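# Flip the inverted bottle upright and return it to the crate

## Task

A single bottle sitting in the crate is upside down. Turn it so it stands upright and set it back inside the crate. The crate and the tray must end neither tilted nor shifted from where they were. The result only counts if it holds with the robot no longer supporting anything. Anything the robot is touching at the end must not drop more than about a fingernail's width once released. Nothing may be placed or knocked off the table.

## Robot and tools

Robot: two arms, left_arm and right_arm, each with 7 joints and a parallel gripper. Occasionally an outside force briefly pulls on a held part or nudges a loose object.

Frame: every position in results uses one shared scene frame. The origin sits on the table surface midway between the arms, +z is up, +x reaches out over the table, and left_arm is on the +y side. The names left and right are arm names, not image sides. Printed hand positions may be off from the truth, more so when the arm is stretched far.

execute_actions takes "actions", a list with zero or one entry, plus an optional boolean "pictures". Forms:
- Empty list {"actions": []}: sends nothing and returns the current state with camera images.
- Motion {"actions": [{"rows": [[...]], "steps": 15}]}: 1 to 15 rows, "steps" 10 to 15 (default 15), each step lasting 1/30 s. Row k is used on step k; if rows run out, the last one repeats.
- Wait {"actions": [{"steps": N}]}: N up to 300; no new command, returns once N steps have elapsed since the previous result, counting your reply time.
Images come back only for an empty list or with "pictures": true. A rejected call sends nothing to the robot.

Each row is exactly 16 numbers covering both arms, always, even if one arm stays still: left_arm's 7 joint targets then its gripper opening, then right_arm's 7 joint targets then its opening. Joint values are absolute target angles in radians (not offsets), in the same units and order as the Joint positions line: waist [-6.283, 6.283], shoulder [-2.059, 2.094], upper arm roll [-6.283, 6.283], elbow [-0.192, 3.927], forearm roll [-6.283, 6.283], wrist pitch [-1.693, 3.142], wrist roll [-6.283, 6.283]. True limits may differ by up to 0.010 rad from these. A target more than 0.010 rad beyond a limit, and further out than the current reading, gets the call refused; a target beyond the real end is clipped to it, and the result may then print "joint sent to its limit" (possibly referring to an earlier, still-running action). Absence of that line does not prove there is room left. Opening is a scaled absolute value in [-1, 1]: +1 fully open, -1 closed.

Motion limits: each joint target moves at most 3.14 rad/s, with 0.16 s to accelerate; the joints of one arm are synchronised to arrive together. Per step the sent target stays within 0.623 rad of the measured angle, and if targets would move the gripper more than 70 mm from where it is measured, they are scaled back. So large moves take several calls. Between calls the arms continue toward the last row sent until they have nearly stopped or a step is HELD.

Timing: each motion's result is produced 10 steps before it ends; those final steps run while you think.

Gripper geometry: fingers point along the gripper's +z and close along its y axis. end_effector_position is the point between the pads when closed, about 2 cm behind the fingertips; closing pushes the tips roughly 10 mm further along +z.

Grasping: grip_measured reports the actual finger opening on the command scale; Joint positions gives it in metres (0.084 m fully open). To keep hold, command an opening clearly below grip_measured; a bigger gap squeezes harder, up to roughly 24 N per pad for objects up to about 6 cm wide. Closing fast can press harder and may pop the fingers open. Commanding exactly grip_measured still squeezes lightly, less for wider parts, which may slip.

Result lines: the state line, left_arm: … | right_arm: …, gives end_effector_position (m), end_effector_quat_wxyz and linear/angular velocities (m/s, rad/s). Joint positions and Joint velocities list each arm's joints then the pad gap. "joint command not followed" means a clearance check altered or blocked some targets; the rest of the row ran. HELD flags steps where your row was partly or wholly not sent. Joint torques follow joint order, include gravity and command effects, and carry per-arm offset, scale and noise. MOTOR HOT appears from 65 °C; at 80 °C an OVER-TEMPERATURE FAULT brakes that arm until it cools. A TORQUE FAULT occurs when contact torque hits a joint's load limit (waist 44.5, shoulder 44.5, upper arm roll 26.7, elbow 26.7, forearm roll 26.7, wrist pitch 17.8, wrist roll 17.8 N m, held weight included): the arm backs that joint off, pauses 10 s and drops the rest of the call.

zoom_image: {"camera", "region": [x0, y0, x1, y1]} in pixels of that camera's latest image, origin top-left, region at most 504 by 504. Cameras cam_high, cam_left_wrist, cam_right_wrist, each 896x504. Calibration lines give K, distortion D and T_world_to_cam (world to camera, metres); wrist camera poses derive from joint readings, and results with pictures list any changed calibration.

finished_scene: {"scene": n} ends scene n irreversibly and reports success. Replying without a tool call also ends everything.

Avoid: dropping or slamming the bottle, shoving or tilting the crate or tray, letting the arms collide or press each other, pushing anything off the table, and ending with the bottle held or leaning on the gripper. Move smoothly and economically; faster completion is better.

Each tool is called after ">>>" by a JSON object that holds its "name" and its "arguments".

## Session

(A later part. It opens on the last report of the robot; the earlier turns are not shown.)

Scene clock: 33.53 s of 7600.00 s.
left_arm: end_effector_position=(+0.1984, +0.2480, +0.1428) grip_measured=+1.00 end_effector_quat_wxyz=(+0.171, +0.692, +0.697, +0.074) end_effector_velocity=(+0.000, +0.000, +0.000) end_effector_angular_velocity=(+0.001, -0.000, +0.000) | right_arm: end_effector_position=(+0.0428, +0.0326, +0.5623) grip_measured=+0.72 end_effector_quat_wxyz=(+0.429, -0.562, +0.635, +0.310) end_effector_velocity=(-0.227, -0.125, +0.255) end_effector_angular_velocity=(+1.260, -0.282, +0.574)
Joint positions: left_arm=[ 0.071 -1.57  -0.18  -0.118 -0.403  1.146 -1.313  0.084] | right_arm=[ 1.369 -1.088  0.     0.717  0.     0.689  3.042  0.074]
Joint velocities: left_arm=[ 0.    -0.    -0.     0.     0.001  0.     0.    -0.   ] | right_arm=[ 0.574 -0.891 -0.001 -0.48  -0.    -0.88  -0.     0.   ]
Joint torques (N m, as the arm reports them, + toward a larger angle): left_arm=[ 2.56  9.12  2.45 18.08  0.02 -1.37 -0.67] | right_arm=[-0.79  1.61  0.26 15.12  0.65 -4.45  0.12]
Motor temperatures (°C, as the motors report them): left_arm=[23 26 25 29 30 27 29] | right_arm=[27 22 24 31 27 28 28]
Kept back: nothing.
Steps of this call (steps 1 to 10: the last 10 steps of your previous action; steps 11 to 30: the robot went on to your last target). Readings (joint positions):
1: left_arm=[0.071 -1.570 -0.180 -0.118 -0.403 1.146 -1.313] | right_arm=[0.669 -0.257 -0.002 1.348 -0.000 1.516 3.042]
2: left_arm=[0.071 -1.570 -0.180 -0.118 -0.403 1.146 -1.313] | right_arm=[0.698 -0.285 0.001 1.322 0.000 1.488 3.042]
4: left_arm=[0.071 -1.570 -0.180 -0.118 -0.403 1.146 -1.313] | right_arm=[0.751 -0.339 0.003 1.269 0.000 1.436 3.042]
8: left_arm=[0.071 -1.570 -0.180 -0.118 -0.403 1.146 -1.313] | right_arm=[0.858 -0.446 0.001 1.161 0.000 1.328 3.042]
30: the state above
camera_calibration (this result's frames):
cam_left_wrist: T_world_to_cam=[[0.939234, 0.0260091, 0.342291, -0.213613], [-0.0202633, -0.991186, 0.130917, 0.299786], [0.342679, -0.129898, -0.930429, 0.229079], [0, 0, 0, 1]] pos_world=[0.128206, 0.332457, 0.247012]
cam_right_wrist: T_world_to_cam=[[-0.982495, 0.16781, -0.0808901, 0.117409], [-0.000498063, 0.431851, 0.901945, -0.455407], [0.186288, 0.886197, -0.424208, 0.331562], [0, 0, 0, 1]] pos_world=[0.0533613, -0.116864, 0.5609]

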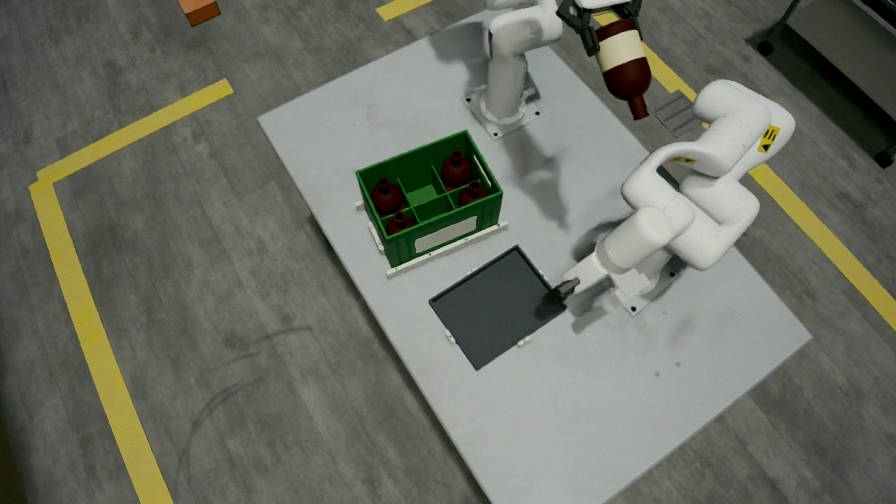

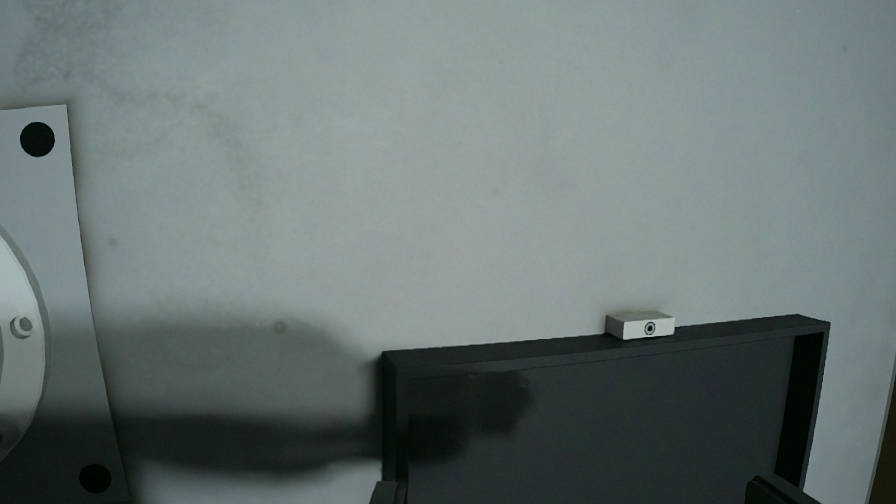

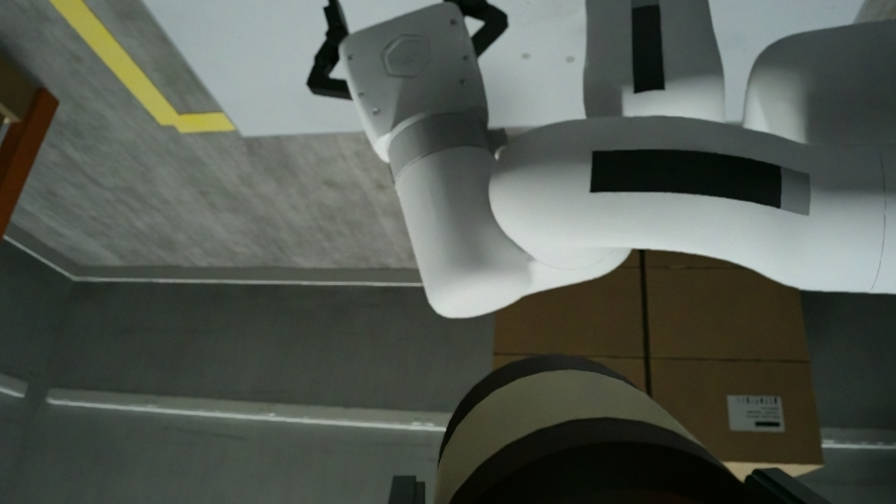

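>>> {"name": "execute_actions", "arguments": {"actions": [{"rows":[[0.071,-1.7585,0,0.6308,0,0.8185,0.0,1,1.5708,-1.401,0,0.5484,0,0.3786,3.042,-1]],"steps":15}]}}

>>> {"name": "execute_actions", "arguments": {"actions": [{"steps":25}]}}

>>> {"name": "execute_actions", "arguments": {"actions": [{"rows":[[-1.5708,-1.7585,0,0.6308,0,0.8185,1.602,1,1.5708,-1.401,0,0.5484,0,0.3786,3.042,-1]],"steps":15}]}}

>>> {"name": "execute_actions", "arguments": {"actions": [{"steps":30}], "pictures": true}}

Scene clock: 34.20 s of 7600.00 s.
left_arm: end_effector_position=(+0.2120, +0.2521, +0.1739) grip_measured=+1.00 end_effector_quat_wxyz=(+0.185, +0.711, +0.668, +0.119) end_effector_velocity=(+0.163, +0.039, +0.426) end_effector_angular_velocity=(+0.650, -1.156, -0.582) | right_arm: end_effector_position=(-0.0261, -0.0363, +0.6420) grip_measured=+0.72 end_effector_quat_wxyz=(+0.528, -0.520, +0.481, +0.468) end_effector_velocity=(-0.003, -0.007, +0.006) end_effector_angular_velocity=(+0.030, -0.001, +0.011)
Joint positions: left_arm=[ 0.071 -1.585 -0.165 -0.069 -0.37   1.12  -1.261  0.084] | right_arm=[ 1.569 -1.399 -0.     0.549 -0.     0.38   3.042  0.074]
Joint velocities: left_arm=[-0.002 -0.19   0.166  0.665  0.364 -0.319  0.569  0.   ] | right_arm=[ 0.011 -0.018  0.001 -0.004  0.    -0.016 -0.    -0.   ]
Joint torques (N m, as the arm reports them, + toward a larger angle): left_arm=[ 2.55  9.43  3.04 16.8  -0.27 -1.25 -0.87] | right_arm=[-1.45  5.26  0.98 14.17  0.59 -3.57  0.32]
Motor temperatures (°C, as the motors report them): left_arm=[23 26 25 29 30 27 29] | right_arm=[27 22 24 31 27 28 28]
Steps of this call (steps 1 to 15: the robot went on to your last target; steps 16 to 20: the first 5 steps of this action). Readings (joint positions):
16: left_arm=[0.071 -1.570 -0.180 -0.118 -0.403 1.146 -1.313] | right_arm=[1.567 -1.394 -0.000 0.551 -0.000 0.385 3.042]
17: left_arm=[0.071 -1.571 -0.179 -0.116 -0.401 1.145 -1.310] | right_arm=[1.568 -1.396 -0.000 0.550 -0.000 0.383 3.042]
19: left_arm=[0.071 -1.578 -0.171 -0.091 -0.382 1.130 -1.280] | right_arm=[1.569 -1.398 -0.000 0.549 -0.000 0.381 3.042]
20: the state above

Scene clock: 35.03 s of 7600.00 s.
left_arm: end_effector_position=(+0.2154, +0.2753, +0.4731) grip_measured=+1.00 end_effector_quat_wxyz=(+0.176, +0.767, +0.354, +0.505) end_effector_velocity=(-0.112, +0.024, +0.329) end_effector_angular_velocity=(+1.118, -0.678, -0.331) | right_arm: end_effector_position=(-0.0265, -0.0373, +0.6429) grip_measured=+0.72 end_effector_quat_wxyz=(+0.529, -0.520, +0.479, +0.469) end_effector_velocity=(+0.000, +0.000, -0.000) end_effector_angular_velocity=(-0.001, +0.000, -0.001)
Joint positions: left_arm=[ 0.071 -1.694 -0.062  0.366 -0.138  0.931 -0.701  0.084] | right_arm=[ 1.571 -1.401 -0.     0.548 -0.     0.379  3.042  0.074]
Joint velocities: left_arm=[-0.001 -0.116  0.11   0.476  0.246 -0.2    0.972 -0.   ] | right_arm=[-0.001  0.001 -0.     0.     0.     0.     0.    -0.   ]
Joint torques (N m, as the arm reports them, + toward a larger angle): left_arm=[ 2.22 14.    2.37 14.15  0.03 -1.72 -0.54] | right_arm=[-0.58  5.35  1.01 13.93  0.49 -3.87  0.34]
Motor temperatures (°C, as the motors report them): left_arm=[23 26 25 29 30 27 29] | right_arm=[27 22 24 31 27 28 28]
Kept back: nothing.
Steps of this call (steps 1 to 10: the last 10 steps of your previous action; steps 11 to 25: the robot went on to your last target). Readings (joint positions):
1: left_arm=[0.071 -1.591 -0.160 -0.048 -0.358 1.109 -1.242] | right_arm=[1.570 -1.399 -0.000 0.549 -0.000 0.380 3.042]
2: left_arm=[0.071 -1.596 -0.155 -0.029 -0.347 1.100 -1.224] | right_arm=[1.570 -1.399 -0.000 0.549 -0.000 0.380 3.042]
4: left_arm=[0.071 -1.606 -0.146 0.006 -0.326 1.084 -1.189] | right_arm=[1.570 -1.400 -0.000 0.549 -0.000 0.379 3.042]
8: left_arm=[0.071 -1.624 -0.129 0.078 -0.288 1.052 -1.116] | right_arm=[1.571 -1.401 -0.000 0.548 -0.000 0.379 3.042]
25: the state above

Scene clock: 35.20 s of 7600.00 s.
left_arm: end_effector_position=(+0.1969, +0.2640, +0.5203) grip_measured=+1.00 end_effector_quat_wxyz=(+0.153, +0.772, +0.253, +0.562) end_effector_velocity=(-0.113, -0.218, +0.242) end_effector_angular_velocity=(+1.129, -0.540, -1.417) | right_arm: end_effector_position=(-0.0265, -0.0373, +0.6429) grip_measured=+0.72 end_effector_quat_wxyz=(+0.529, -0.520, +0.479, +0.469) end_effector_velocity=(-0.000, +0.000, -0.000) end_effector_angular_velocity=(-0.001, -0.000, -0.000)
Joint positions: left_arm=[ 0.001 -1.711 -0.047  0.435 -0.102  0.902 -0.54   0.084] | right_arm=[ 1.571 -1.401 -0.     0.548 -0.     0.379  3.042  0.074]
Joint velocities: left_arm=[-1.167 -0.086  0.088  0.36   0.198 -0.154  1.044  0.   ] | right_arm=[-0.  0.  0. -0. -0.  0.  0.  0.]
Joint torques (N m, as the arm reports them, + toward a larger angle): left_arm=[-1.79 15.31  3.25 13.8  -0.59 -1.82 -0.26] | right_arm=[-0.79  5.37  1.11 14.06  0.78 -3.7   0.46]
Motor temperatures (°C, as the motors report them): left_arm=[23 26 25 29 30 27 29] | right_arm=[27 22 24 31 27 28 28]
Steps of this call (steps 1 to 5: the first 5 steps of this action). Readings (joint positions):
1: left_arm=[0.071 -1.698 -0.058 0.381 -0.130 0.924 -0.668] | right_arm=[1.571 -1.401 -0.000 0.548 -0.000 0.379 3.042]
2: left_arm=[0.069 -1.701 -0.055 0.397 -0.122 0.918 -0.635] | right_arm=[1.571 -1.401 -0.000 0.548 0.000 0.379 3.042]
4: left_arm=[0.036 -1.708 -0.049 0.423 -0.109 0.907 -0.573] | right_arm=[1.571 -1.401 -0.000 0.548 -0.000 0.379 3.042]
5: the state above

Scene clock: 36.20 s of 7600.00 s.
left_arm: end_effector_position=(+0.0017, +0.1349, +0.6425) grip_measured=+1.00 end_effector_quat_wxyz=(+0.011, -0.080, +0.703, -0.706) end_effector_velocity=(-0.019, +0.001, +0.003) end_effector_angular_velocity=(+0.158, -1.305, -0.137) | right_arm: end_effector_position=(-0.0265, -0.0373, +0.6432) grip_measured=+0.72 end_effector_quat_wxyz=(+0.529, -0.520, +0.479, +0.470) end_effector_velocity=(-0.002, -0.004, +0.012) end_effector_angular_velocity=(+0.030, -0.003, +0.002)
Joint positions: left_arm=[-1.555 -1.758 -0.001  0.63  -0.     0.819  1.473  0.084] | right_arm=[ 1.571 -1.401  0.     0.549  0.     0.378  3.042  0.074]
Joint velocities: left_arm=[-0.138 -0.003 -0.003  0.006  0.002 -0.002  1.31  -0.   ] | right_arm=[ 0.002  0.004  0.003  0.016  0.    -0.017  0.    -0.   ]
Joint torques (N m, as the arm reports them, + toward a larger angle): left_arm=[ 3.03 19.78  1.43  9.11  0.06 -1.18 -1.61] | right_arm=[-0.72  4.89  0.91 12.94  0.35 -2.6   0.16]
Motor temperatures (°C, as the motors report them): left_arm=[23 26 25 29 30 27 29] | right_arm=[27 22 24 31 27 28 28]
Kept back: nothing.
Steps of this call (steps 1 to 10: the last 10 steps of your previous action; steps 11 to 30: the robot went on to your last target). Readings (joint positions):
1: left_arm=[-0.040 -1.714 -0.043 0.447 -0.095 0.896 -0.503] | right_arm=[1.571 -1.401 -0.000 0.548 0.000 0.379 3.042]
2: left_arm=[-0.082 -1.717 -0.040 0.460 -0.089 0.891 -0.463] | right_arm=[1.571 -1.401 -0.000 0.548 -0.000 0.379 3.042]
4: left_arm=[-0.169 -1.724 -0.034 0.487 -0.075 0.879 -0.377] | right_arm=[1.571 -1.401 -0.000 0.548 0.000 0.379 3.042]
8: left_arm=[-0.367 -1.735 -0.023 0.535 -0.050 0.859 -0.178] | right_arm=[1.571 -1.401 -0.000 0.548 -0.000 0.379 3.042]
30: the state above
camera_calibration (this result's frames):
cam_left_wrist: T_world_to_cam=[[-0.09166, -0.00759272, -0.995761, 0.668963], [0.988093, 0.123403, -0.091895, 0.10935], [0.123578, -0.992328, -0.00380879, 0.268054], [0, 0, 0, 1]] pos_world=[-0.0798566, 0.257583, 0.677197]
cam_right_wrist: T_world_to_cam=[[-0.995421, 0.00814434, -0.0952368, 0.0704696], [-0.0953609, -0.016529, 0.995306, -0.577421], [0.00653194, 0.99983, 0.01723, 0.156314], [0, 0, 0, 1]] pos_world=[0.0140625, -0.166406, 0.578729]

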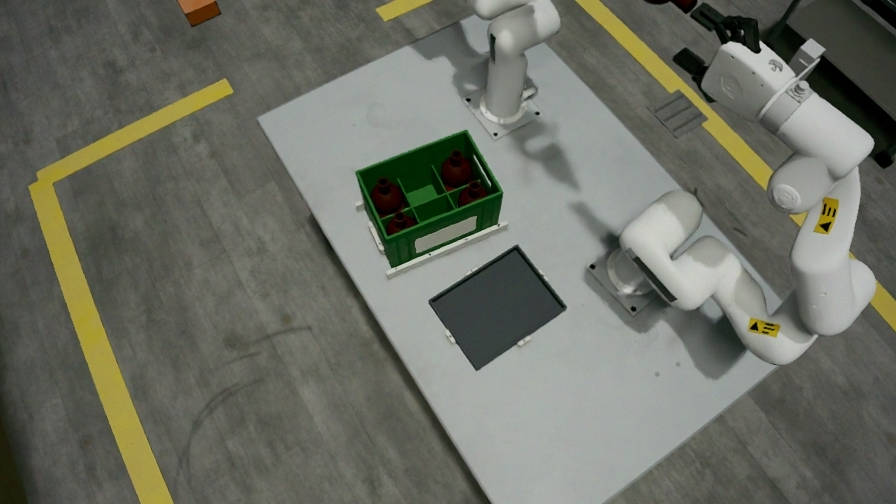

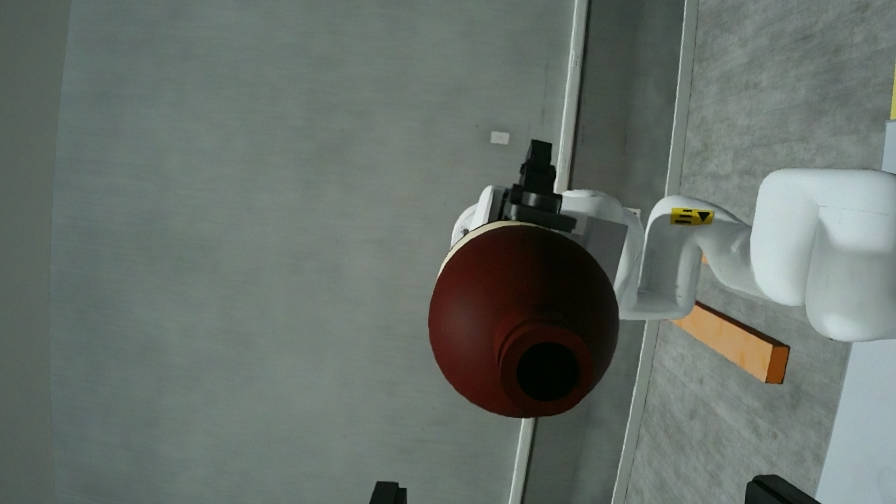

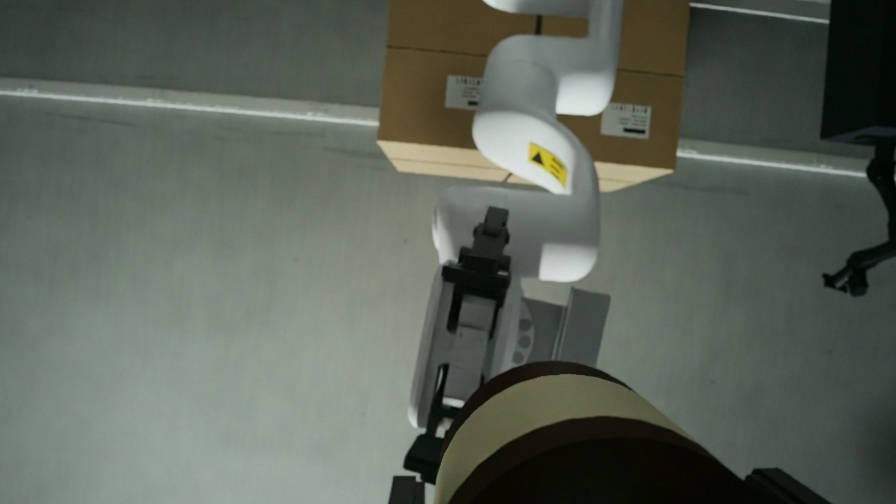

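>>> {"name": "execute_actions", "arguments": {"actions": [{"rows":[[-1.72,-1.7223,0,0.6679,0,0.8194,1.602,1,1.5708,-1.401,0,0.5484,0,0.3786,3.042,-1]],"steps":15}]}}

>>> {"name": "execute_actions", "arguments": {"actions": [{"steps":15}], "pictures": true}}

Scene clock: 37.17 s of 7600.00 s.
left_arm: end_effector_position=(-0.0084, +0.1347, +0.6474) grip_measured=+1.00 end_effector_quat_wxyz=(+0.030, -0.007, +0.707, -0.707) end_effector_velocity=(-0.091, -0.001, +0.061) end_effector_angular_velocity=(-0.011, +0.033, -0.790) | right_arm: end_effector_position=(-0.0265, -0.0372, +0.6428) grip_measured=+0.72 end_effector_quat_wxyz=(+0.529, -0.520, +0.479, +0.469) end_effector_velocity=(+0.000, +0.000, +0.000) end_effector_angular_velocity=(-0.000, -0.000, -0.001)
Joint positions: left_arm=[-1.631 -1.744 -0.001  0.646  0.     0.819  1.602  0.084] | right_arm=[ 1.571 -1.401 -0.     0.548 -0.     0.379  3.042  0.073]
Joint velocities: left_arm=[-0.782  0.191  0.033  0.2   -0.002  0.    -0.     0.   ] | right_arm=[-0.001  0.001  0.     0.001  0.    -0.    -0.     0.   ]
Joint torques (N m, as the arm reports them, + toward a larger angle): left_arm=[ 3.11 19.02  1.79  8.84  0.14 -1.17 -0.87] | right_arm=[-1.44  5.46  1.11 13.89  0.6  -3.8   0.28]
Motor temperatures (°C, as the motors report them): left_arm=[23 26 25 29 30 27 29] | right_arm=[27 22 24 31 27 28 28]
Steps of this call (steps 1 to 24: the robot went on to your last target; steps 25 to 29: the first 5 steps of this action). Readings (joint positions):
25: left_arm=[-1.571 -1.758 -0.000 0.631 0.000 0.819 1.602] | right_arm=[1.571 -1.401 -0.000 0.548 -0.000 0.379 3.042]
26: left_arm=[-1.573 -1.758 -0.000 0.631 0.000 0.819 1.602] | right_arm=[1.571 -1.401 -0.000 0.548 -0.000 0.379 3.042]
28: left_arm=[-1.605 -1.750 -0.002 0.639 0.000 0.819 1.602] | right_arm=[1.571 -1.401 -0.000 0.548 -0.000 0.379 3.042]
29: the state above

Scene clock: 37.67 s of 7600.00 s.
left_arm: end_effector_position=(-0.0196, +0.1346, +0.6538) grip_measured=+1.00 end_effector_quat_wxyz=(-0.002, +0.024, +0.707, -0.707) end_effector_velocity=(-0.001, -0.000, +0.000) end_effector_angular_velocity=(+0.000, +0.001, -0.006) | right_arm: end_effector_position=(-0.0265, -0.0373, +0.6429) grip_measured=+0.72 end_effector_quat_wxyz=(+0.529, -0.520, +0.479, +0.469) end_effector_velocity=(+0.000, -0.000, +0.000) end_effector_angular_velocity=(+0.000, +0.001, +0.000)
Joint positions: left_arm=[-1.719 -1.723 -0.     0.668  0.     0.819  1.602  0.084] | right_arm=[ 1.571 -1.401 -0.     0.548 -0.     0.379  3.042  0.073]
Joint velocities: left_arm=[-0.007  0.002  0.001  0.001  0.    -0.    -0.     0.   ] | right_arm=[ 0.    -0.    -0.001  0.     0.     0.     0.    -0.   ]
Joint torques (N m, as the arm reports them, + toward a larger angle): left_arm=[ 2.9  19.87  1.47  9.2  -0.03 -1.25 -0.79] | right_arm=[-0.85  5.39  1.15 14.17  0.84 -3.82  0.21]
Motor temperatures (°C, as the motors report them): left_arm=[23 26 25 29 30 27 29] | right_arm=[27 22 24 31 27 28 28]
Kept back: nothing.
Steps of this call (steps 1 to 10: the last 10 steps of your previous action; steps 11 to 15: the robot went on to your last target). Readings (joint positions):
1: left_arm=[-1.656 -1.738 0.000 0.652 -0.000 0.819 1.602] | right_arm=[1.571 -1.401 -0.000 0.548 -0.000 0.379 3.042]
2: left_arm=[-1.675 -1.733 0.001 0.657 -0.000 0.819 1.602] | right_arm=[1.571 -1.401 -0.000 0.548 -0.000 0.379 3.042]
4: left_arm=[-1.698 -1.727 0.002 0.663 -0.000 0.819 1.602] | right_arm=[1.571 -1.401 -0.000 0.548 -0.000 0.379 3.042]
8: left_arm=[-1.714 -1.724 -0.000 0.666 -0.000 0.819 1.602] | right_arm=[1.571 -1.401 -0.000 0.548 -0.000 0.379 3.042]
15: the state above
camera_calibration (this result's frames):
cam_left_wrist: T_world_to_cam=[[0.0365751, 0.0014185, -0.99933, 0.681933], [0.998539, -0.039846, 0.0364896, 0.0697266], [-0.0397676, -0.999205, -0.0028738, 0.267581], [0, 0, 0, 1]] pos_world=[-0.0839255, 0.269179, 0.679701]
cam_right_wrist: T_world_to_cam=[[-0.995427, 0.00811196, -0.0951756, 0.0704356], [-0.0952944, -0.0157884, 0.995324, -0.577107], [0.00657135, 0.999842, 0.0164893, 0.156725], [0, 0, 0, 1]] pos_world=[0.0140886, -0.166383, 0.578528]

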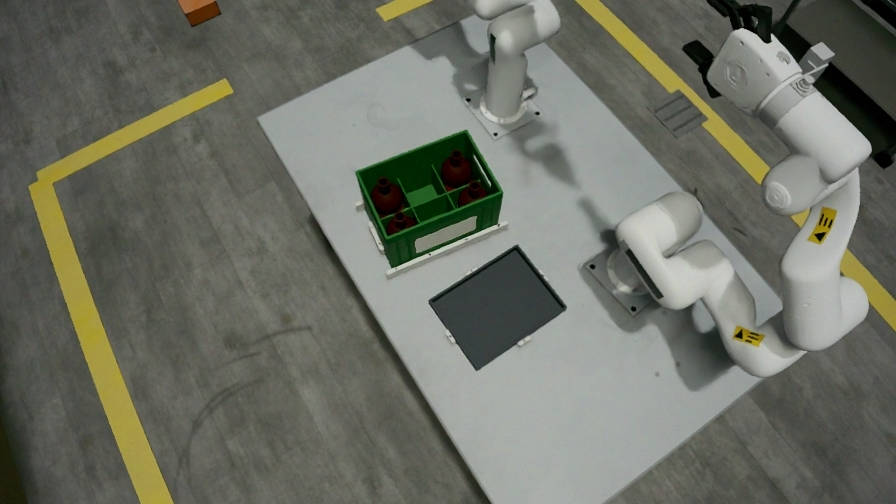

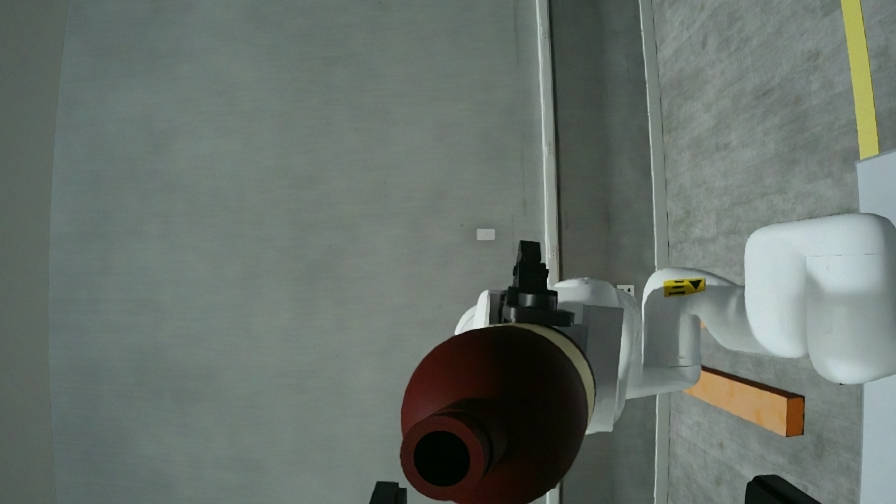

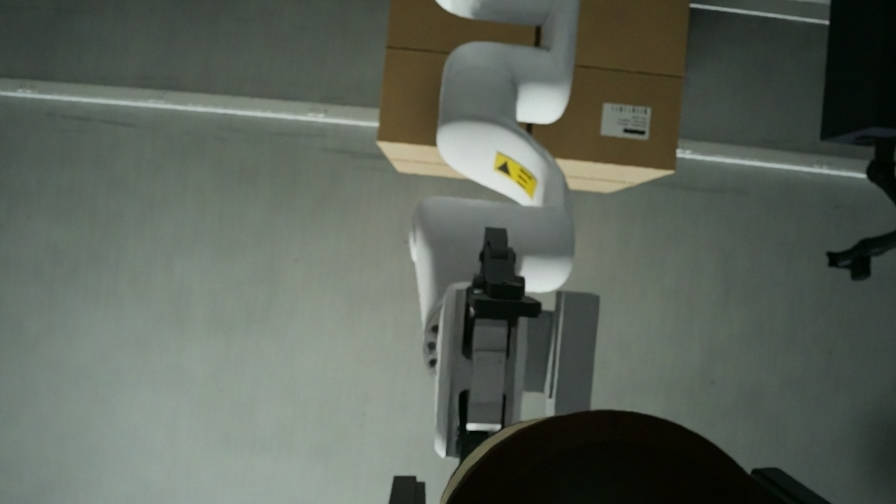

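>>> {"name": "execute_actions", "arguments": {"actions": [{"rows":[[-1.72,-1.6308,0,0.7648,0,0.8248,1.602,1,1.5708,-1.401,0,0.5484,0,0.3786,3.042,-1]],"steps":15}]}}

>>> {"name": "execute_actions", "arguments": {"actions": [{"steps":12}], "pictures": true}}

Scene clock: 38.37 s of 7600.00 s.
left_arm: end_effector_position=(-0.0196, +0.1350, +0.6675) grip_measured=+1.00 end_effector_quat_wxyz=(-0.002, +0.024, +0.707, -0.707) end_effector_velocity=(+0.001, +0.001, +0.149) end_effector_angular_velocity=(-0.018, +0.003, +0.001) | right_arm: end_effector_position=(-0.0265, -0.0373, +0.6429) grip_measured=+0.72 end_effector_quat_wxyz=(+0.529, -0.520, +0.479, +0.469) end_effector_velocity=(+0.000, -0.000, -0.000) end_effector_angular_velocity=(-0.000, -0.000, -0.000)
Joint positions: left_arm=[-1.72  -1.679 -0.     0.715 -0.     0.822  1.602  0.084] | right_arm=[ 1.571 -1.401  0.     0.548 -0.     0.379  3.042  0.073]
Joint velocities: left_arm=[-0.     0.468  0.003  0.498  0.001  0.012 -0.     0.   ] | right_arm=[-0.001 -0.     0.    -0.     0.     0.     0.     0.   ]
Joint torques (N m, as the arm reports them, + toward a larger angle): left_arm=[ 2.64 17.27  1.6   7.16 -0.06 -0.97 -0.92] | right_arm=[-0.89  4.87  1.22 13.9   0.61 -3.58  0.14]
Motor temperatures (°C, as the motors report them): left_arm=[23 26 25 29 30 27 29] | right_arm=[27 22 24 31 27 28 28]
Steps of this call (steps 1 to 15: the robot went on to your last target; step 16: nothing new was sent; steps 17 to 21: the first 5 steps of this action). Readings (joint positions):
17: left_arm=[-1.720 -1.722 -0.000 0.668 0.000 0.819 1.602] | right_arm=[1.571 -1.401 0.000 0.548 -0.000 0.379 3.042]
18: left_arm=[-1.720 -1.720 -0.000 0.670 0.000 0.820 1.602] | right_arm=[1.571 -1.401 0.000 0.548 0.000 0.379 3.042]
20: left_arm=[-1.720 -1.695 -0.000 0.697 -0.000 0.822 1.602] | right_arm=[1.571 -1.401 -0.000 0.548 -0.000 0.379 3.042]
21: the state above

Scene clock: 38.77 s of 7600.00 s.
left_arm: end_effector_position=(-0.0197, +0.1344, +0.6816) grip_measured=+1.00 end_effector_quat_wxyz=(-0.002, +0.024, +0.707, -0.707) end_effector_velocity=(+0.000, +0.000, +0.003) end_effector_angular_velocity=(-0.001, -0.001, +0.001) | right_arm: end_effector_position=(-0.0265, -0.0373, +0.6429) grip_measured=+0.72 end_effector_quat_wxyz=(+0.529, -0.520, +0.479, +0.469) end_effector_velocity=(+0.000, +0.000, -0.000) end_effector_angular_velocity=(-0.000, +0.000, -0.001)
Joint positions: left_arm=[-1.72  -1.632 -0.     0.764 -0.     0.825  1.602  0.084] | right_arm=[ 1.571 -1.401 -0.     0.548  0.     0.379  3.042  0.073]
Joint velocities: left_arm=[ 0.     0.008  0.     0.009  0.001  0.001  0.    -0.   ] | right_arm=[-0.001  0.    -0.     0.     0.    -0.     0.     0.   ]
Joint torques (N m, as the arm reports them, + toward a larger angle): left_arm=[ 2.16 19.89  1.55  9.03  0.11 -1.2  -0.87] | right_arm=[-0.95  5.12  0.82 13.82  0.39 -3.71  0.32]
Motor temperatures (°C, as the motors report them): left_arm=[23 26 25 29 30 27 29] | right_arm=[27 22 24 31 27 28 28]
Kept back: nothing.
Steps of this call (steps 1 to 10: the last 10 steps of your previous action; steps 11 to 12: the robot went on to your last target). Readings (joint positions):
1: left_arm=[-1.720 -1.665 0.000 0.729 0.000 0.822 1.602] | right_arm=[1.571 -1.401 0.000 0.548 -0.000 0.379 3.042]
2: left_arm=[-1.720 -1.655 0.000 0.740 0.000 0.823 1.602] | right_arm=[1.571 -1.401 0.000 0.548 -0.000 0.379 3.042]
4: left_arm=[-1.720 -1.642 0.000 0.752 0.000 0.824 1.602] | right_arm=[1.571 -1.401 0.000 0.548 0.000 0.379 3.042]
8: left_arm=[-1.720 -1.634 -0.000 0.761 -0.000 0.825 1.602] | right_arm=[1.571 -1.401 0.000 0.548 0.000 0.379 3.042]
12: the state above
camera_calibration (this result's frames):
cam_left_wrist: T_world_to_cam=[[0.0364448, 0.0013961, -0.999335, 0.709759], [0.998507, -0.040769, 0.0363576, 0.0689949], [-0.0406911, -0.999168, -0.00287983, 0.267365], [0, 0, 0, 1]] pos_world=[-0.0838795, 0.268964, 0.707548]
cam_right_wrist: T_world_to_cam=[[-0.995427, 0.00811209, -0.0951755, 0.0704357], [-0.0952943, -0.0157916, 0.995324, -0.577109], [0.00657118, 0.999842, 0.0164925, 0.156724], [0, 0, 0, 1]] pos_world=[0.0140886, -0.166384, 0.578529]

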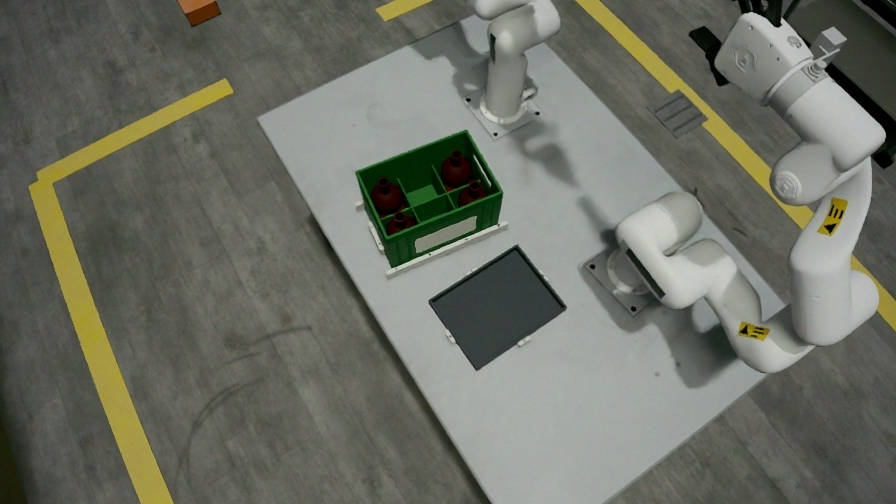

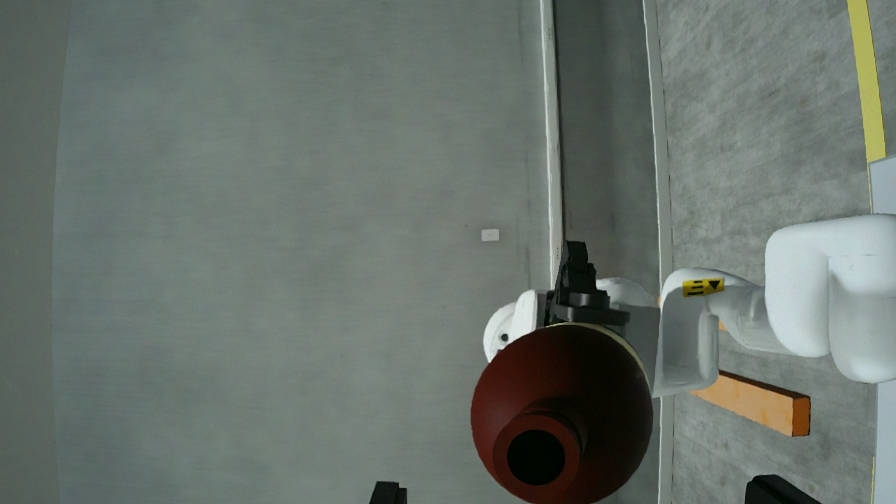

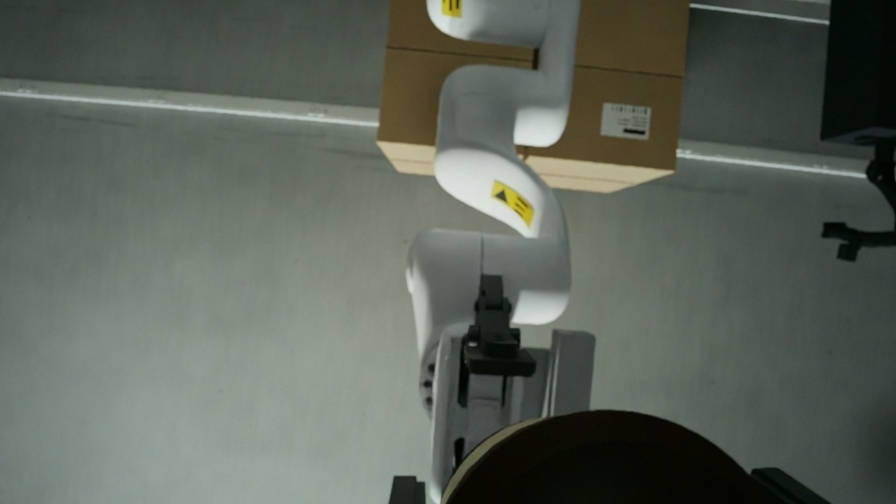

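Good enough; advance and close.

>>> {"name": "execute_actions", "arguments": {"actions": [{"rows":[[-1.72,-1.5379,0,0.7184,0,0.6855,1.602,1,1.5708,-1.401,0,0.5484,0,0.3786,3.042,-1]],"steps":15}]}}

>>> {"name": "execute_actions", "arguments": {"actions": [{"rows":[[-1.72,-1.5379,0,0.7184,0,0.6855,1.602,-1,1.5708,-1.401,0,0.5484,0,0.3786,3.042,-1]],"steps":15}]}}

>>> {"name": "execute_actions", "arguments": {"actions": [{"steps":15}], "pictures": true}}

Scene clock: 39.33 s of 7600.00 s.
left_arm: end_effector_position=(-0.0203, +0.1170, +0.6843) grip_measured=+1.00 end_effector_quat_wxyz=(-0.002, +0.024, +0.705, -0.709) end_effector_velocity=(-0.009, -0.267, -0.031) end_effector_angular_velocity=(+0.126, -0.002, -0.001) | right_arm: end_effector_position=(-0.0265, -0.0373, +0.6429) grip_measured=+0.72 end_effector_quat_wxyz=(+0.529, -0.520, +0.479, +0.469) end_effector_velocity=(-0.000, -0.000, +0.000) end_effector_angular_velocity=(+0.001, +0.000, +0.000)
Joint positions: left_arm=[-1.72  -1.594 -0.     0.747  0.     0.764  1.602  0.084] | right_arm=[ 1.571 -1.401  0.     0.548  0.     0.379  3.042  0.073]
Joint velocities: left_arm=[ 0.     0.521  0.002 -0.274 -0.002 -0.669 -0.    -0.   ] | right_arm=[ 0. -0. -0.  0.  0. -0. -0.  0.]
Joint torques (N m, as the arm reports them, + toward a larger angle): left_arm=[ 2.65 18.98  1.22  8.28  0.01 -0.6  -0.78] | right_arm=[-1.23  5.57  1.1  14.23  0.85 -3.73  0.19]
Motor temperatures (°C, as the motors report them): left_arm=[23 26 25 29 30 27 29] | right_arm=[27 22 24 31 27 28 28]
Steps of this call (steps 1 to 12: the robot went on to your last target; steps 13 to 17: the first 5 steps of this action). Readings (joint positions):
13: left_arm=[-1.720 -1.631 -0.000 0.765 -0.000 0.825 1.602] | right_arm=[1.571 -1.401 -0.000 0.548 -0.000 0.379 3.042]
14: left_arm=[-1.720 -1.629 -0.000 0.764 -0.000 0.821 1.602] | right_arm=[1.571 -1.401 -0.000 0.548 -0.000 0.379 3.042]
16: left_arm=[-1.720 -1.611 -0.000 0.755 0.000 0.788 1.602] | right_arm=[1.571 -1.401 -0.000 0.548 0.000 0.379 3.042]
17: the state above

Scene clock: 39.83 s of 7600.00 s.
left_arm: end_effector_position=(-0.0213, +0.0897, +0.6821) grip_measured=+0.34 end_effector_quat_wxyz=(-0.002, +0.024, +0.706, -0.707) end_effector_velocity=(+0.000, -0.003, -0.002) end_effector_angular_velocity=(+0.005, -0.002, +0.001) | right_arm: end_effector_position=(-0.0265, -0.0373, +0.6429) grip_measured=+0.72 end_effector_quat_wxyz=(+0.529, -0.520, +0.479, +0.469) end_effector_velocity=(-0.000, +0.000, -0.000) end_effector_angular_velocity=(-0.001, -0.000, +0.001)
Joint positions: left_arm=[-1.72  -1.539 -0.     0.719  0.     0.686  1.602  0.058] | right_arm=[ 1.571 -1.401 -0.     0.548 -0.     0.379  3.042  0.073]
Joint velocities: left_arm=[-0.     0.005  0.    -0.005  0.002 -0.005 -0.    -0.184] | right_arm=[ 0.001  0.001 -0.     0.     0.     0.    -0.     0.   ]
Joint torques (N m, as the arm reports them, + toward a larger angle): left_arm=[ 2.83 16.99  1.47 11.36 -0.04 -1.28 -0.71] | right_arm=[-0.76  5.59  1.09 14.51  0.47 -3.66  0.27]
Motor temperatures (°C, as the motors report them): left_arm=[23 26 25 29 30 27 29] | right_arm=[27 22 24 31 27 28 28]
Steps of this call (steps 1 to 10: the last 10 steps of your previous action; steps 11 to 15: the first 5 steps of this action). Readings (joint positions):
11: left_arm=[-1.720 -1.540 -0.000 0.720 0.000 0.687 1.602] | right_arm=[1.571 -1.401 0.000 0.548 0.000 0.379 3.042]
12: left_arm=[-1.720 -1.539 -0.000 0.719 0.000 0.687 1.602] | right_arm=[1.571 -1.401 -0.000 0.548 -0.000 0.379 3.042]
14: left_arm=[-1.720 -1.539 -0.000 0.719 0.000 0.686 1.602] | right_arm=[1.571 -1.401 -0.000 0.548 -0.000 0.379 3.042]
15: the state above

Scene clock: 40.33 s of 7600.00 s.
left_arm: end_effector_position=(-0.0213, +0.0896, +0.6822) grip_measured=-0.33 end_effector_quat_wxyz=(-0.002, +0.024, +0.706, -0.707) end_effector_velocity=(-0.000, -0.000, -0.000) end_effector_angular_velocity=(+0.000, +0.000, -0.000) | right_arm: end_effector_position=(-0.0265, -0.0374, +0.6430) grip_measured=+0.72 end_effector_quat_wxyz=(+0.529, -0.520, +0.479, +0.470) end_effector_velocity=(+0.000, -0.000, +0.000) end_effector_angular_velocity=(+0.000, +0.000, -0.000)
Joint positions: left_arm=[-1.72  -1.538  0.     0.719 -0.     0.685  1.602  0.029] | right_arm=[ 1.571 -1.401  0.     0.549 -0.     0.379  3.042  0.073]
Joint velocities: left_arm=[ 0.     0.    -0.    -0.    -0.001 -0.     0.     0.   ] | right_arm=[-0. -0. -0. -0. -0. -0.  0.  0.]
Joint torques (N m, as the arm reports them, + toward a larger angle): left_arm=[ 2.65 18.39  1.4  10.33 -0.09 -1.23 -0.71] | right_arm=[-1.37  5.82  0.81 13.84  0.36 -3.68  0.16]
Motor temperatures (°C, as the motors report them): left_arm=[23 26 25 29 30 27 29] | right_arm=[27 22 24 32 27 28 28]
Kept back: nothing.
Steps of this call (steps 1 to 10: the last 10 steps of your previous action; steps 11 to 15: the robot went on to your last target). Readings (joint positions):
1: left_arm=[-1.720 -1.538 -0.000 0.719 0.000 0.686 1.602] | right_arm=[1.571 -1.401 0.000 0.548 -0.000 0.379 3.042]
2: left_arm=[-1.720 -1.538 -0.000 0.719 0.000 0.686 1.602] | right_arm=[1.571 -1.401 -0.000 0.548 -0.000 0.379 3.042]
4: left_arm=[-1.720 -1.538 -0.000 0.719 -0.000 0.685 1.602] | right_arm=[1.571 -1.401 0.000 0.548 -0.000 0.379 3.042]
8: left_arm=[-1.720 -1.538 0.000 0.719 -0.000 0.686 1.602] | right_arm=[1.571 -1.401 0.000 0.549 -0.000 0.379 3.042]
15: the state above
All arms were judged still, so your last target was given up. Only a new action makes them travel on or press farther. Fingers that are still opening or closing keep moving.
camera_calibration (this result's frames):
cam_left_wrist: T_world_to_cam=[[0.0363399, 0.000691453, -0.999339, 0.710468], [0.998511, -0.0407461, 0.0362816, 0.0688187], [-0.0406941, -0.999169, -0.00217113, 0.222055], [0, 0, 0, 1]] pos_world=[-0.0854983, 0.224183, 0.707984]
cam_right_wrist: T_world_to_cam=[[-0.995419, 0.00811679, -0.095259, 0.070473], [-0.0953805, -0.0161938, 0.995309, -0.577277], [0.00653611, 0.999836, 0.0168938, 0.156584], [0, 0, 0, 1]] pos_world=[0.0140658, -0.166479, 0.578637]

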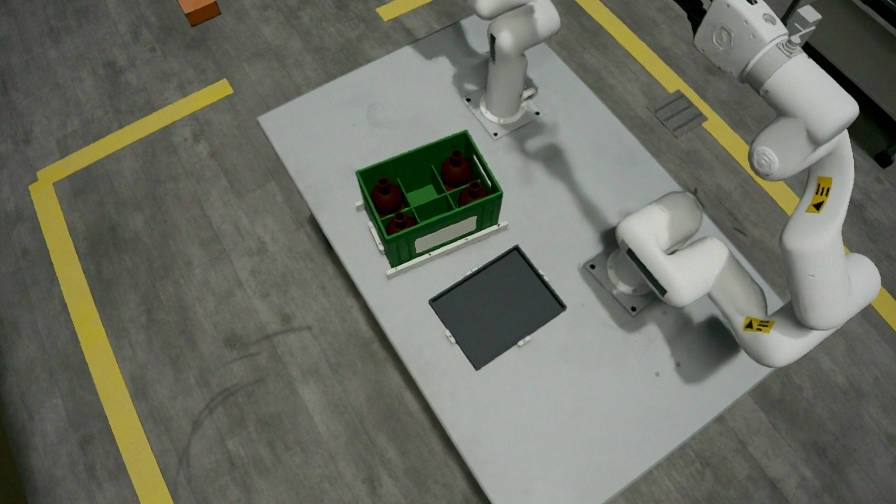

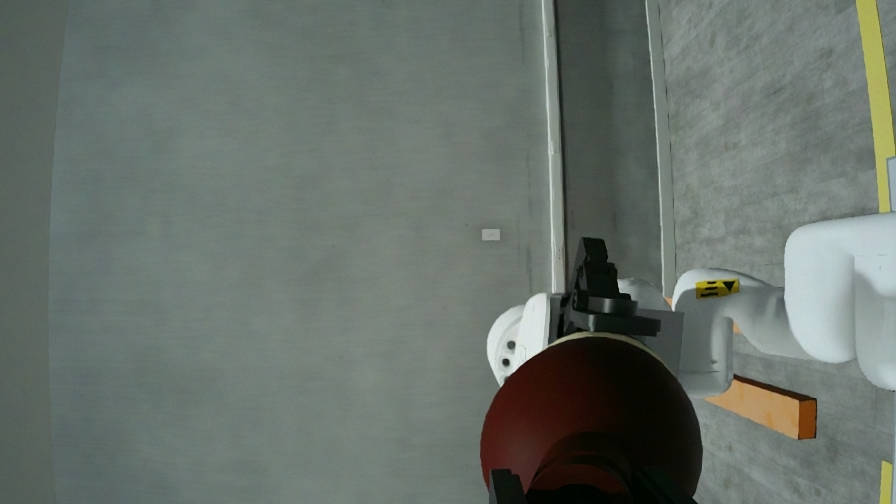

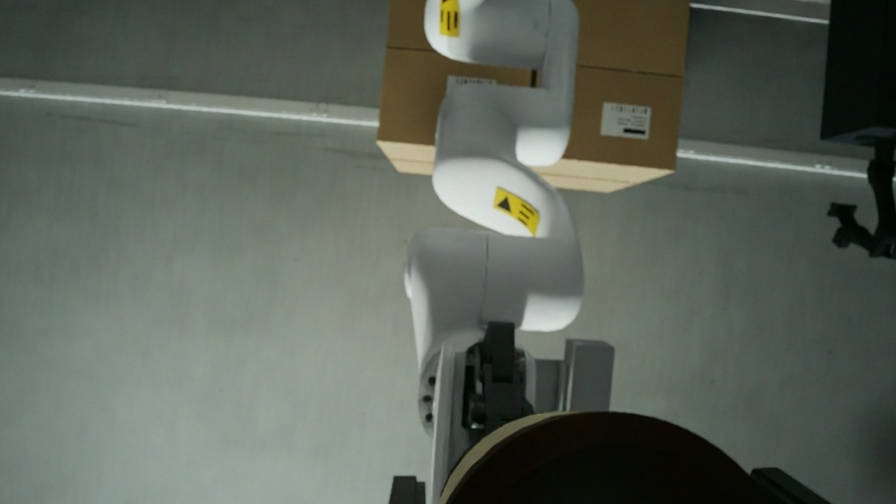

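Gripped (0.029). Release right and retract.

>>> {"name": "execute_actions", "arguments": {"actions": [{"rows":[[-1.72,-1.5379,0,0.7184,0,0.6855,1.602,-1,1.5708,-1.401,0,0.5484,0,0.3786,3.042,1]],"steps":15}]}}

>>> {"name": "execute_actions", "arguments": {"actions": [{"rows":[[-1.72,-1.5379,0,0.7184,0,0.6855,1.602,-1,1.5708,-1.7585,0,0.6308,0,0.8185,3.042,1]],"steps":15}]}}

>>> {"name": "execute_actions", "arguments": {"actions": [{"steps":15}], "pictures": true}}

Scene clock: 40.83 s of 7600.00 s.
left_arm: end_effector_position=(-0.0213, +0.0891, +0.6816) grip_measured=-0.34 end_effector_quat_wxyz=(-0.002, +0.024, +0.707, -0.707) end_effector_velocity=(-0.002, -0.021, -0.026) end_effector_angular_velocity=(+0.076, -0.006, +0.001) | right_arm: end_effector_position=(-0.0265, -0.0374, +0.6432) grip_measured=+0.82 end_effector_quat_wxyz=(+0.529, -0.520, +0.479, +0.470) end_effector_velocity=(+0.002, -0.004, +0.010) end_effector_angular_velocity=(+0.025, +0.005, -0.002)
Joint positions: left_arm=[-1.72  -1.538 -0.     0.718  0.     0.686  1.602  0.029] | right_arm=[ 1.571 -1.401 -0.     0.549  0.     0.378  3.042  0.077]
Joint velocities: left_arm=[ 0.001  0.015 -0.002 -0.038 -0.     0.023  0.001  0.003] | right_arm=[-0.001  0.002 -0.004  0.014  0.    -0.013  0.001  0.105]
Joint torques (N m, as the arm reports them, + toward a larger angle): left_arm=[ 2.6  16.77  1.36 11.92  0.04 -2.05 -0.6 ] | right_arm=[-1.1   6.09  0.93 12.75  0.56 -2.75 -0.04]
Motor temperatures (°C, as the motors report them): left_arm=[23 26 25 29 30 27 29] | right_arm=[27 22 24 32 27 28 28]
Steps of this call (steps 1 to 10: nothing new was sent; steps 11 to 15: the first 5 steps of this action). Readings (joint positions):
11: left_arm=[-1.720 -1.538 0.000 0.719 0.000 0.685 1.602] | right_arm=[1.571 -1.401 0.000 0.549 0.000 0.379 3.042]
12: left_arm=[-1.720 -1.538 0.000 0.719 0.000 0.685 1.602] | right_arm=[1.571 -1.401 0.000 0.549 0.000 0.379 3.042]
14: left_arm=[-1.720 -1.538 0.000 0.719 -0.000 0.685 1.602] | right_arm=[1.571 -1.401 0.000 0.549 -0.000 0.379 3.042]
15: the state above

Scene clock: 41.33 s of 7600.00 s.
left_arm: end_effector_position=(-0.0213, +0.0892, +0.6818) grip_measured=-0.33 end_effector_quat_wxyz=(-0.002, +0.024, +0.707, -0.707) end_effector_velocity=(-0.000, +0.000, +0.000) end_effector_angular_velocity=(-0.001, +0.001, -0.000) | right_arm: end_effector_position=(-0.0269, -0.0557, +0.6430) grip_measured=+1.00 end_effector_quat_wxyz=(+0.526, -0.522, +0.482, +0.467) end_effector_velocity=(-0.006, -0.343, +0.068) end_effector_angular_velocity=(+0.059, -0.000, +0.000)
Joint positions: left_arm=[-1.72  -1.538 -0.     0.718  0.     0.686  1.602  0.029] | right_arm=[ 1.571 -1.458  0.     0.558 -0.     0.456  3.042  0.084]
Joint velocities: left_arm=[ 0.    -0.001  0.    -0.001 -0.001 -0.001 -0.    -0.   ] | right_arm=[ 0.    -0.956 -0.001  0.228 -0.     1.125  0.     0.   ]
Joint torques (N m, as the arm reports them, + toward a larger angle): left_arm=[ 2.92 16.3   1.44 12.78 -0.12 -2.13 -0.8 ] | right_arm=[-0.79  0.97  1.05 16.02  0.57 -3.3   0.43]
Motor temperatures (°C, as the motors report them): left_arm=[23 26 25 29 30 27 29] | right_arm=[27 22 24 32 27 28 28]
Steps of this call (steps 1 to 10: the last 10 steps of your previous action; steps 11 to 15: the first 5 steps of this action). Readings (joint positions):
11: left_arm=[-1.720 -1.538 -0.000 0.718 0.000 0.686 1.602] | right_arm=[1.571 -1.401 -0.000 0.549 0.000 0.379 3.042]
12: left_arm=[-1.720 -1.538 -0.000 0.718 0.000 0.686 1.602] | right_arm=[1.571 -1.403 -0.000 0.549 0.000 0.382 3.042]
14: left_arm=[-1.720 -1.538 -0.000 0.718 0.000 0.686 1.602] | right_arm=[1.571 -1.429 0.000 0.552 -0.000 0.420 3.042]
15: the state above

Scene clock: 41.83 s of 7600.00 s.
left_arm: end_effector_position=(-0.0213, +0.0893, +0.6819) grip_measured=-0.33 end_effector_quat_wxyz=(-0.002, +0.024, +0.707, -0.707) end_effector_velocity=(+0.000, -0.000, -0.000) end_effector_angular_velocity=(+0.001, +0.000, +0.000) | right_arm: end_effector_position=(-0.0289, -0.1641, +0.6428) grip_measured=+1.00 end_effector_quat_wxyz=(+0.528, -0.520, +0.480, +0.469) end_effector_velocity=(-0.000, -0.017, -0.010) end_effector_angular_velocity=(-0.021, -0.000, -0.000)
Joint positions: left_arm=[-1.72  -1.538 -0.     0.718  0.     0.686  1.602  0.029] | right_arm=[ 1.571 -1.751  0.     0.628 -0.     0.811  3.042  0.084]
Joint velocities: left_arm=[ 0.    -0.    -0.    -0.001 -0.     0.    -0.    -0.   ] | right_arm=[-0.    -0.053  0.     0.008 -0.     0.082  0.    -0.   ]
Joint torques (N m, as the arm reports them, + toward a larger angle): left_arm=[ 2.64 16.1   1.48 12.8  -0.15 -2.3  -0.87] | right_arm=[-1.44 10.44  0.77  8.03  0.66 -3.01  0.27]
Motor temperatures (°C, as the motors report them): left_arm=[23 26 25 28 30 27 29] | right_arm=[27 22 24 32 27 28 28]
Kept back: nothing.
Steps of this call (steps 1 to 10: the last 10 steps of your previous action; steps 11 to 15: the robot went on to your last target). Readings (joint positions):
1: left_arm=[-1.720 -1.538 -0.000 0.718 0.000 0.686 1.602] | right_arm=[1.571 -1.491 0.000 0.567 -0.000 0.494 3.042]
2: left_arm=[-1.720 -1.538 -0.000 0.718 0.000 0.686 1.602] | right_arm=[1.571 -1.525 -0.000 0.577 0.000 0.532 3.042]
4: left_arm=[-1.720 -1.538 -0.000 0.718 0.000 0.686 1.602] | right_arm=[1.571 -1.586 -0.000 0.594 0.000 0.604 3.042]
8: left_arm=[-1.720 -1.538 -0.000 0.718 0.000 0.686 1.602] | right_arm=[1.571 -1.694 -0.000 0.617 0.000 0.736 3.042]
15: the state above
camera_calibration (this result's frames):
cam_left_wrist: T_world_to_cam=[[0.0364326, 0.00139369, -0.999335, 0.710174], [0.998507, -0.0407691, 0.0363456, 0.0688019], [-0.0406914, -0.999168, -0.00287694, 0.222293], [0, 0, 0, 1]] pos_world=[-0.0855273, 0.223924, 0.707841]
cam_right_wrist: T_world_to_cam=[[-0.995427, 0.00794753, -0.0951919, 0.0690369], [-0.0952961, -0.0139702, 0.995351, -0.579024], [0.00658073, 0.999871, 0.0146636, 0.284705], [0, 0, 0, 1]] pos_world=[0.011669, -0.293306, 0.578729]

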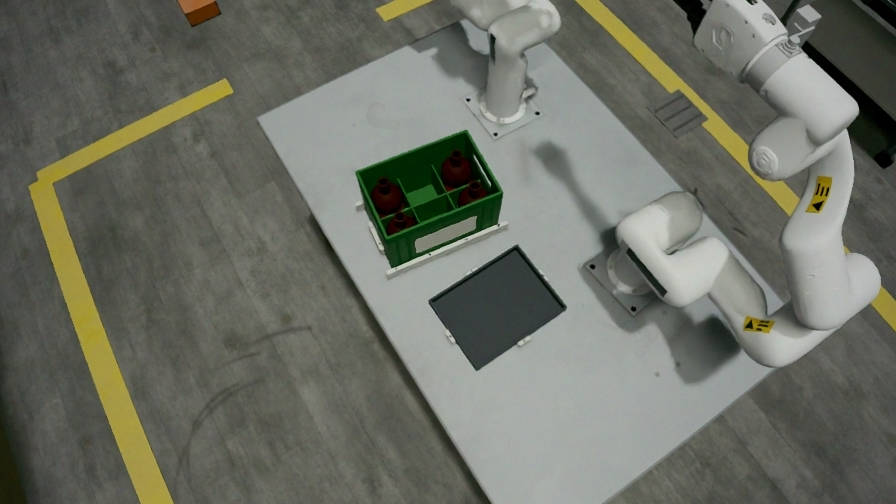

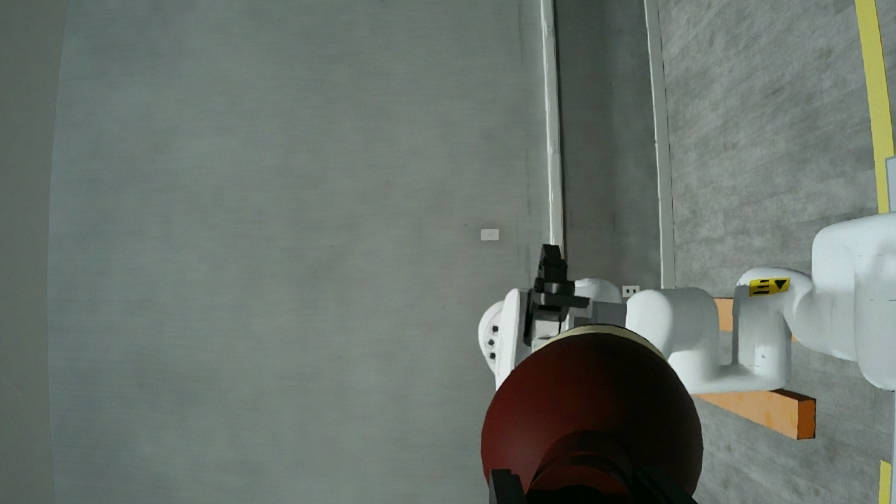

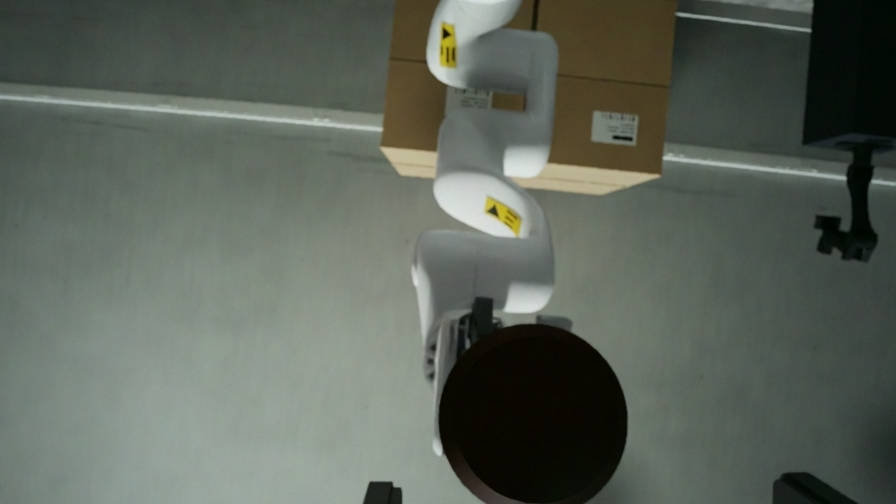

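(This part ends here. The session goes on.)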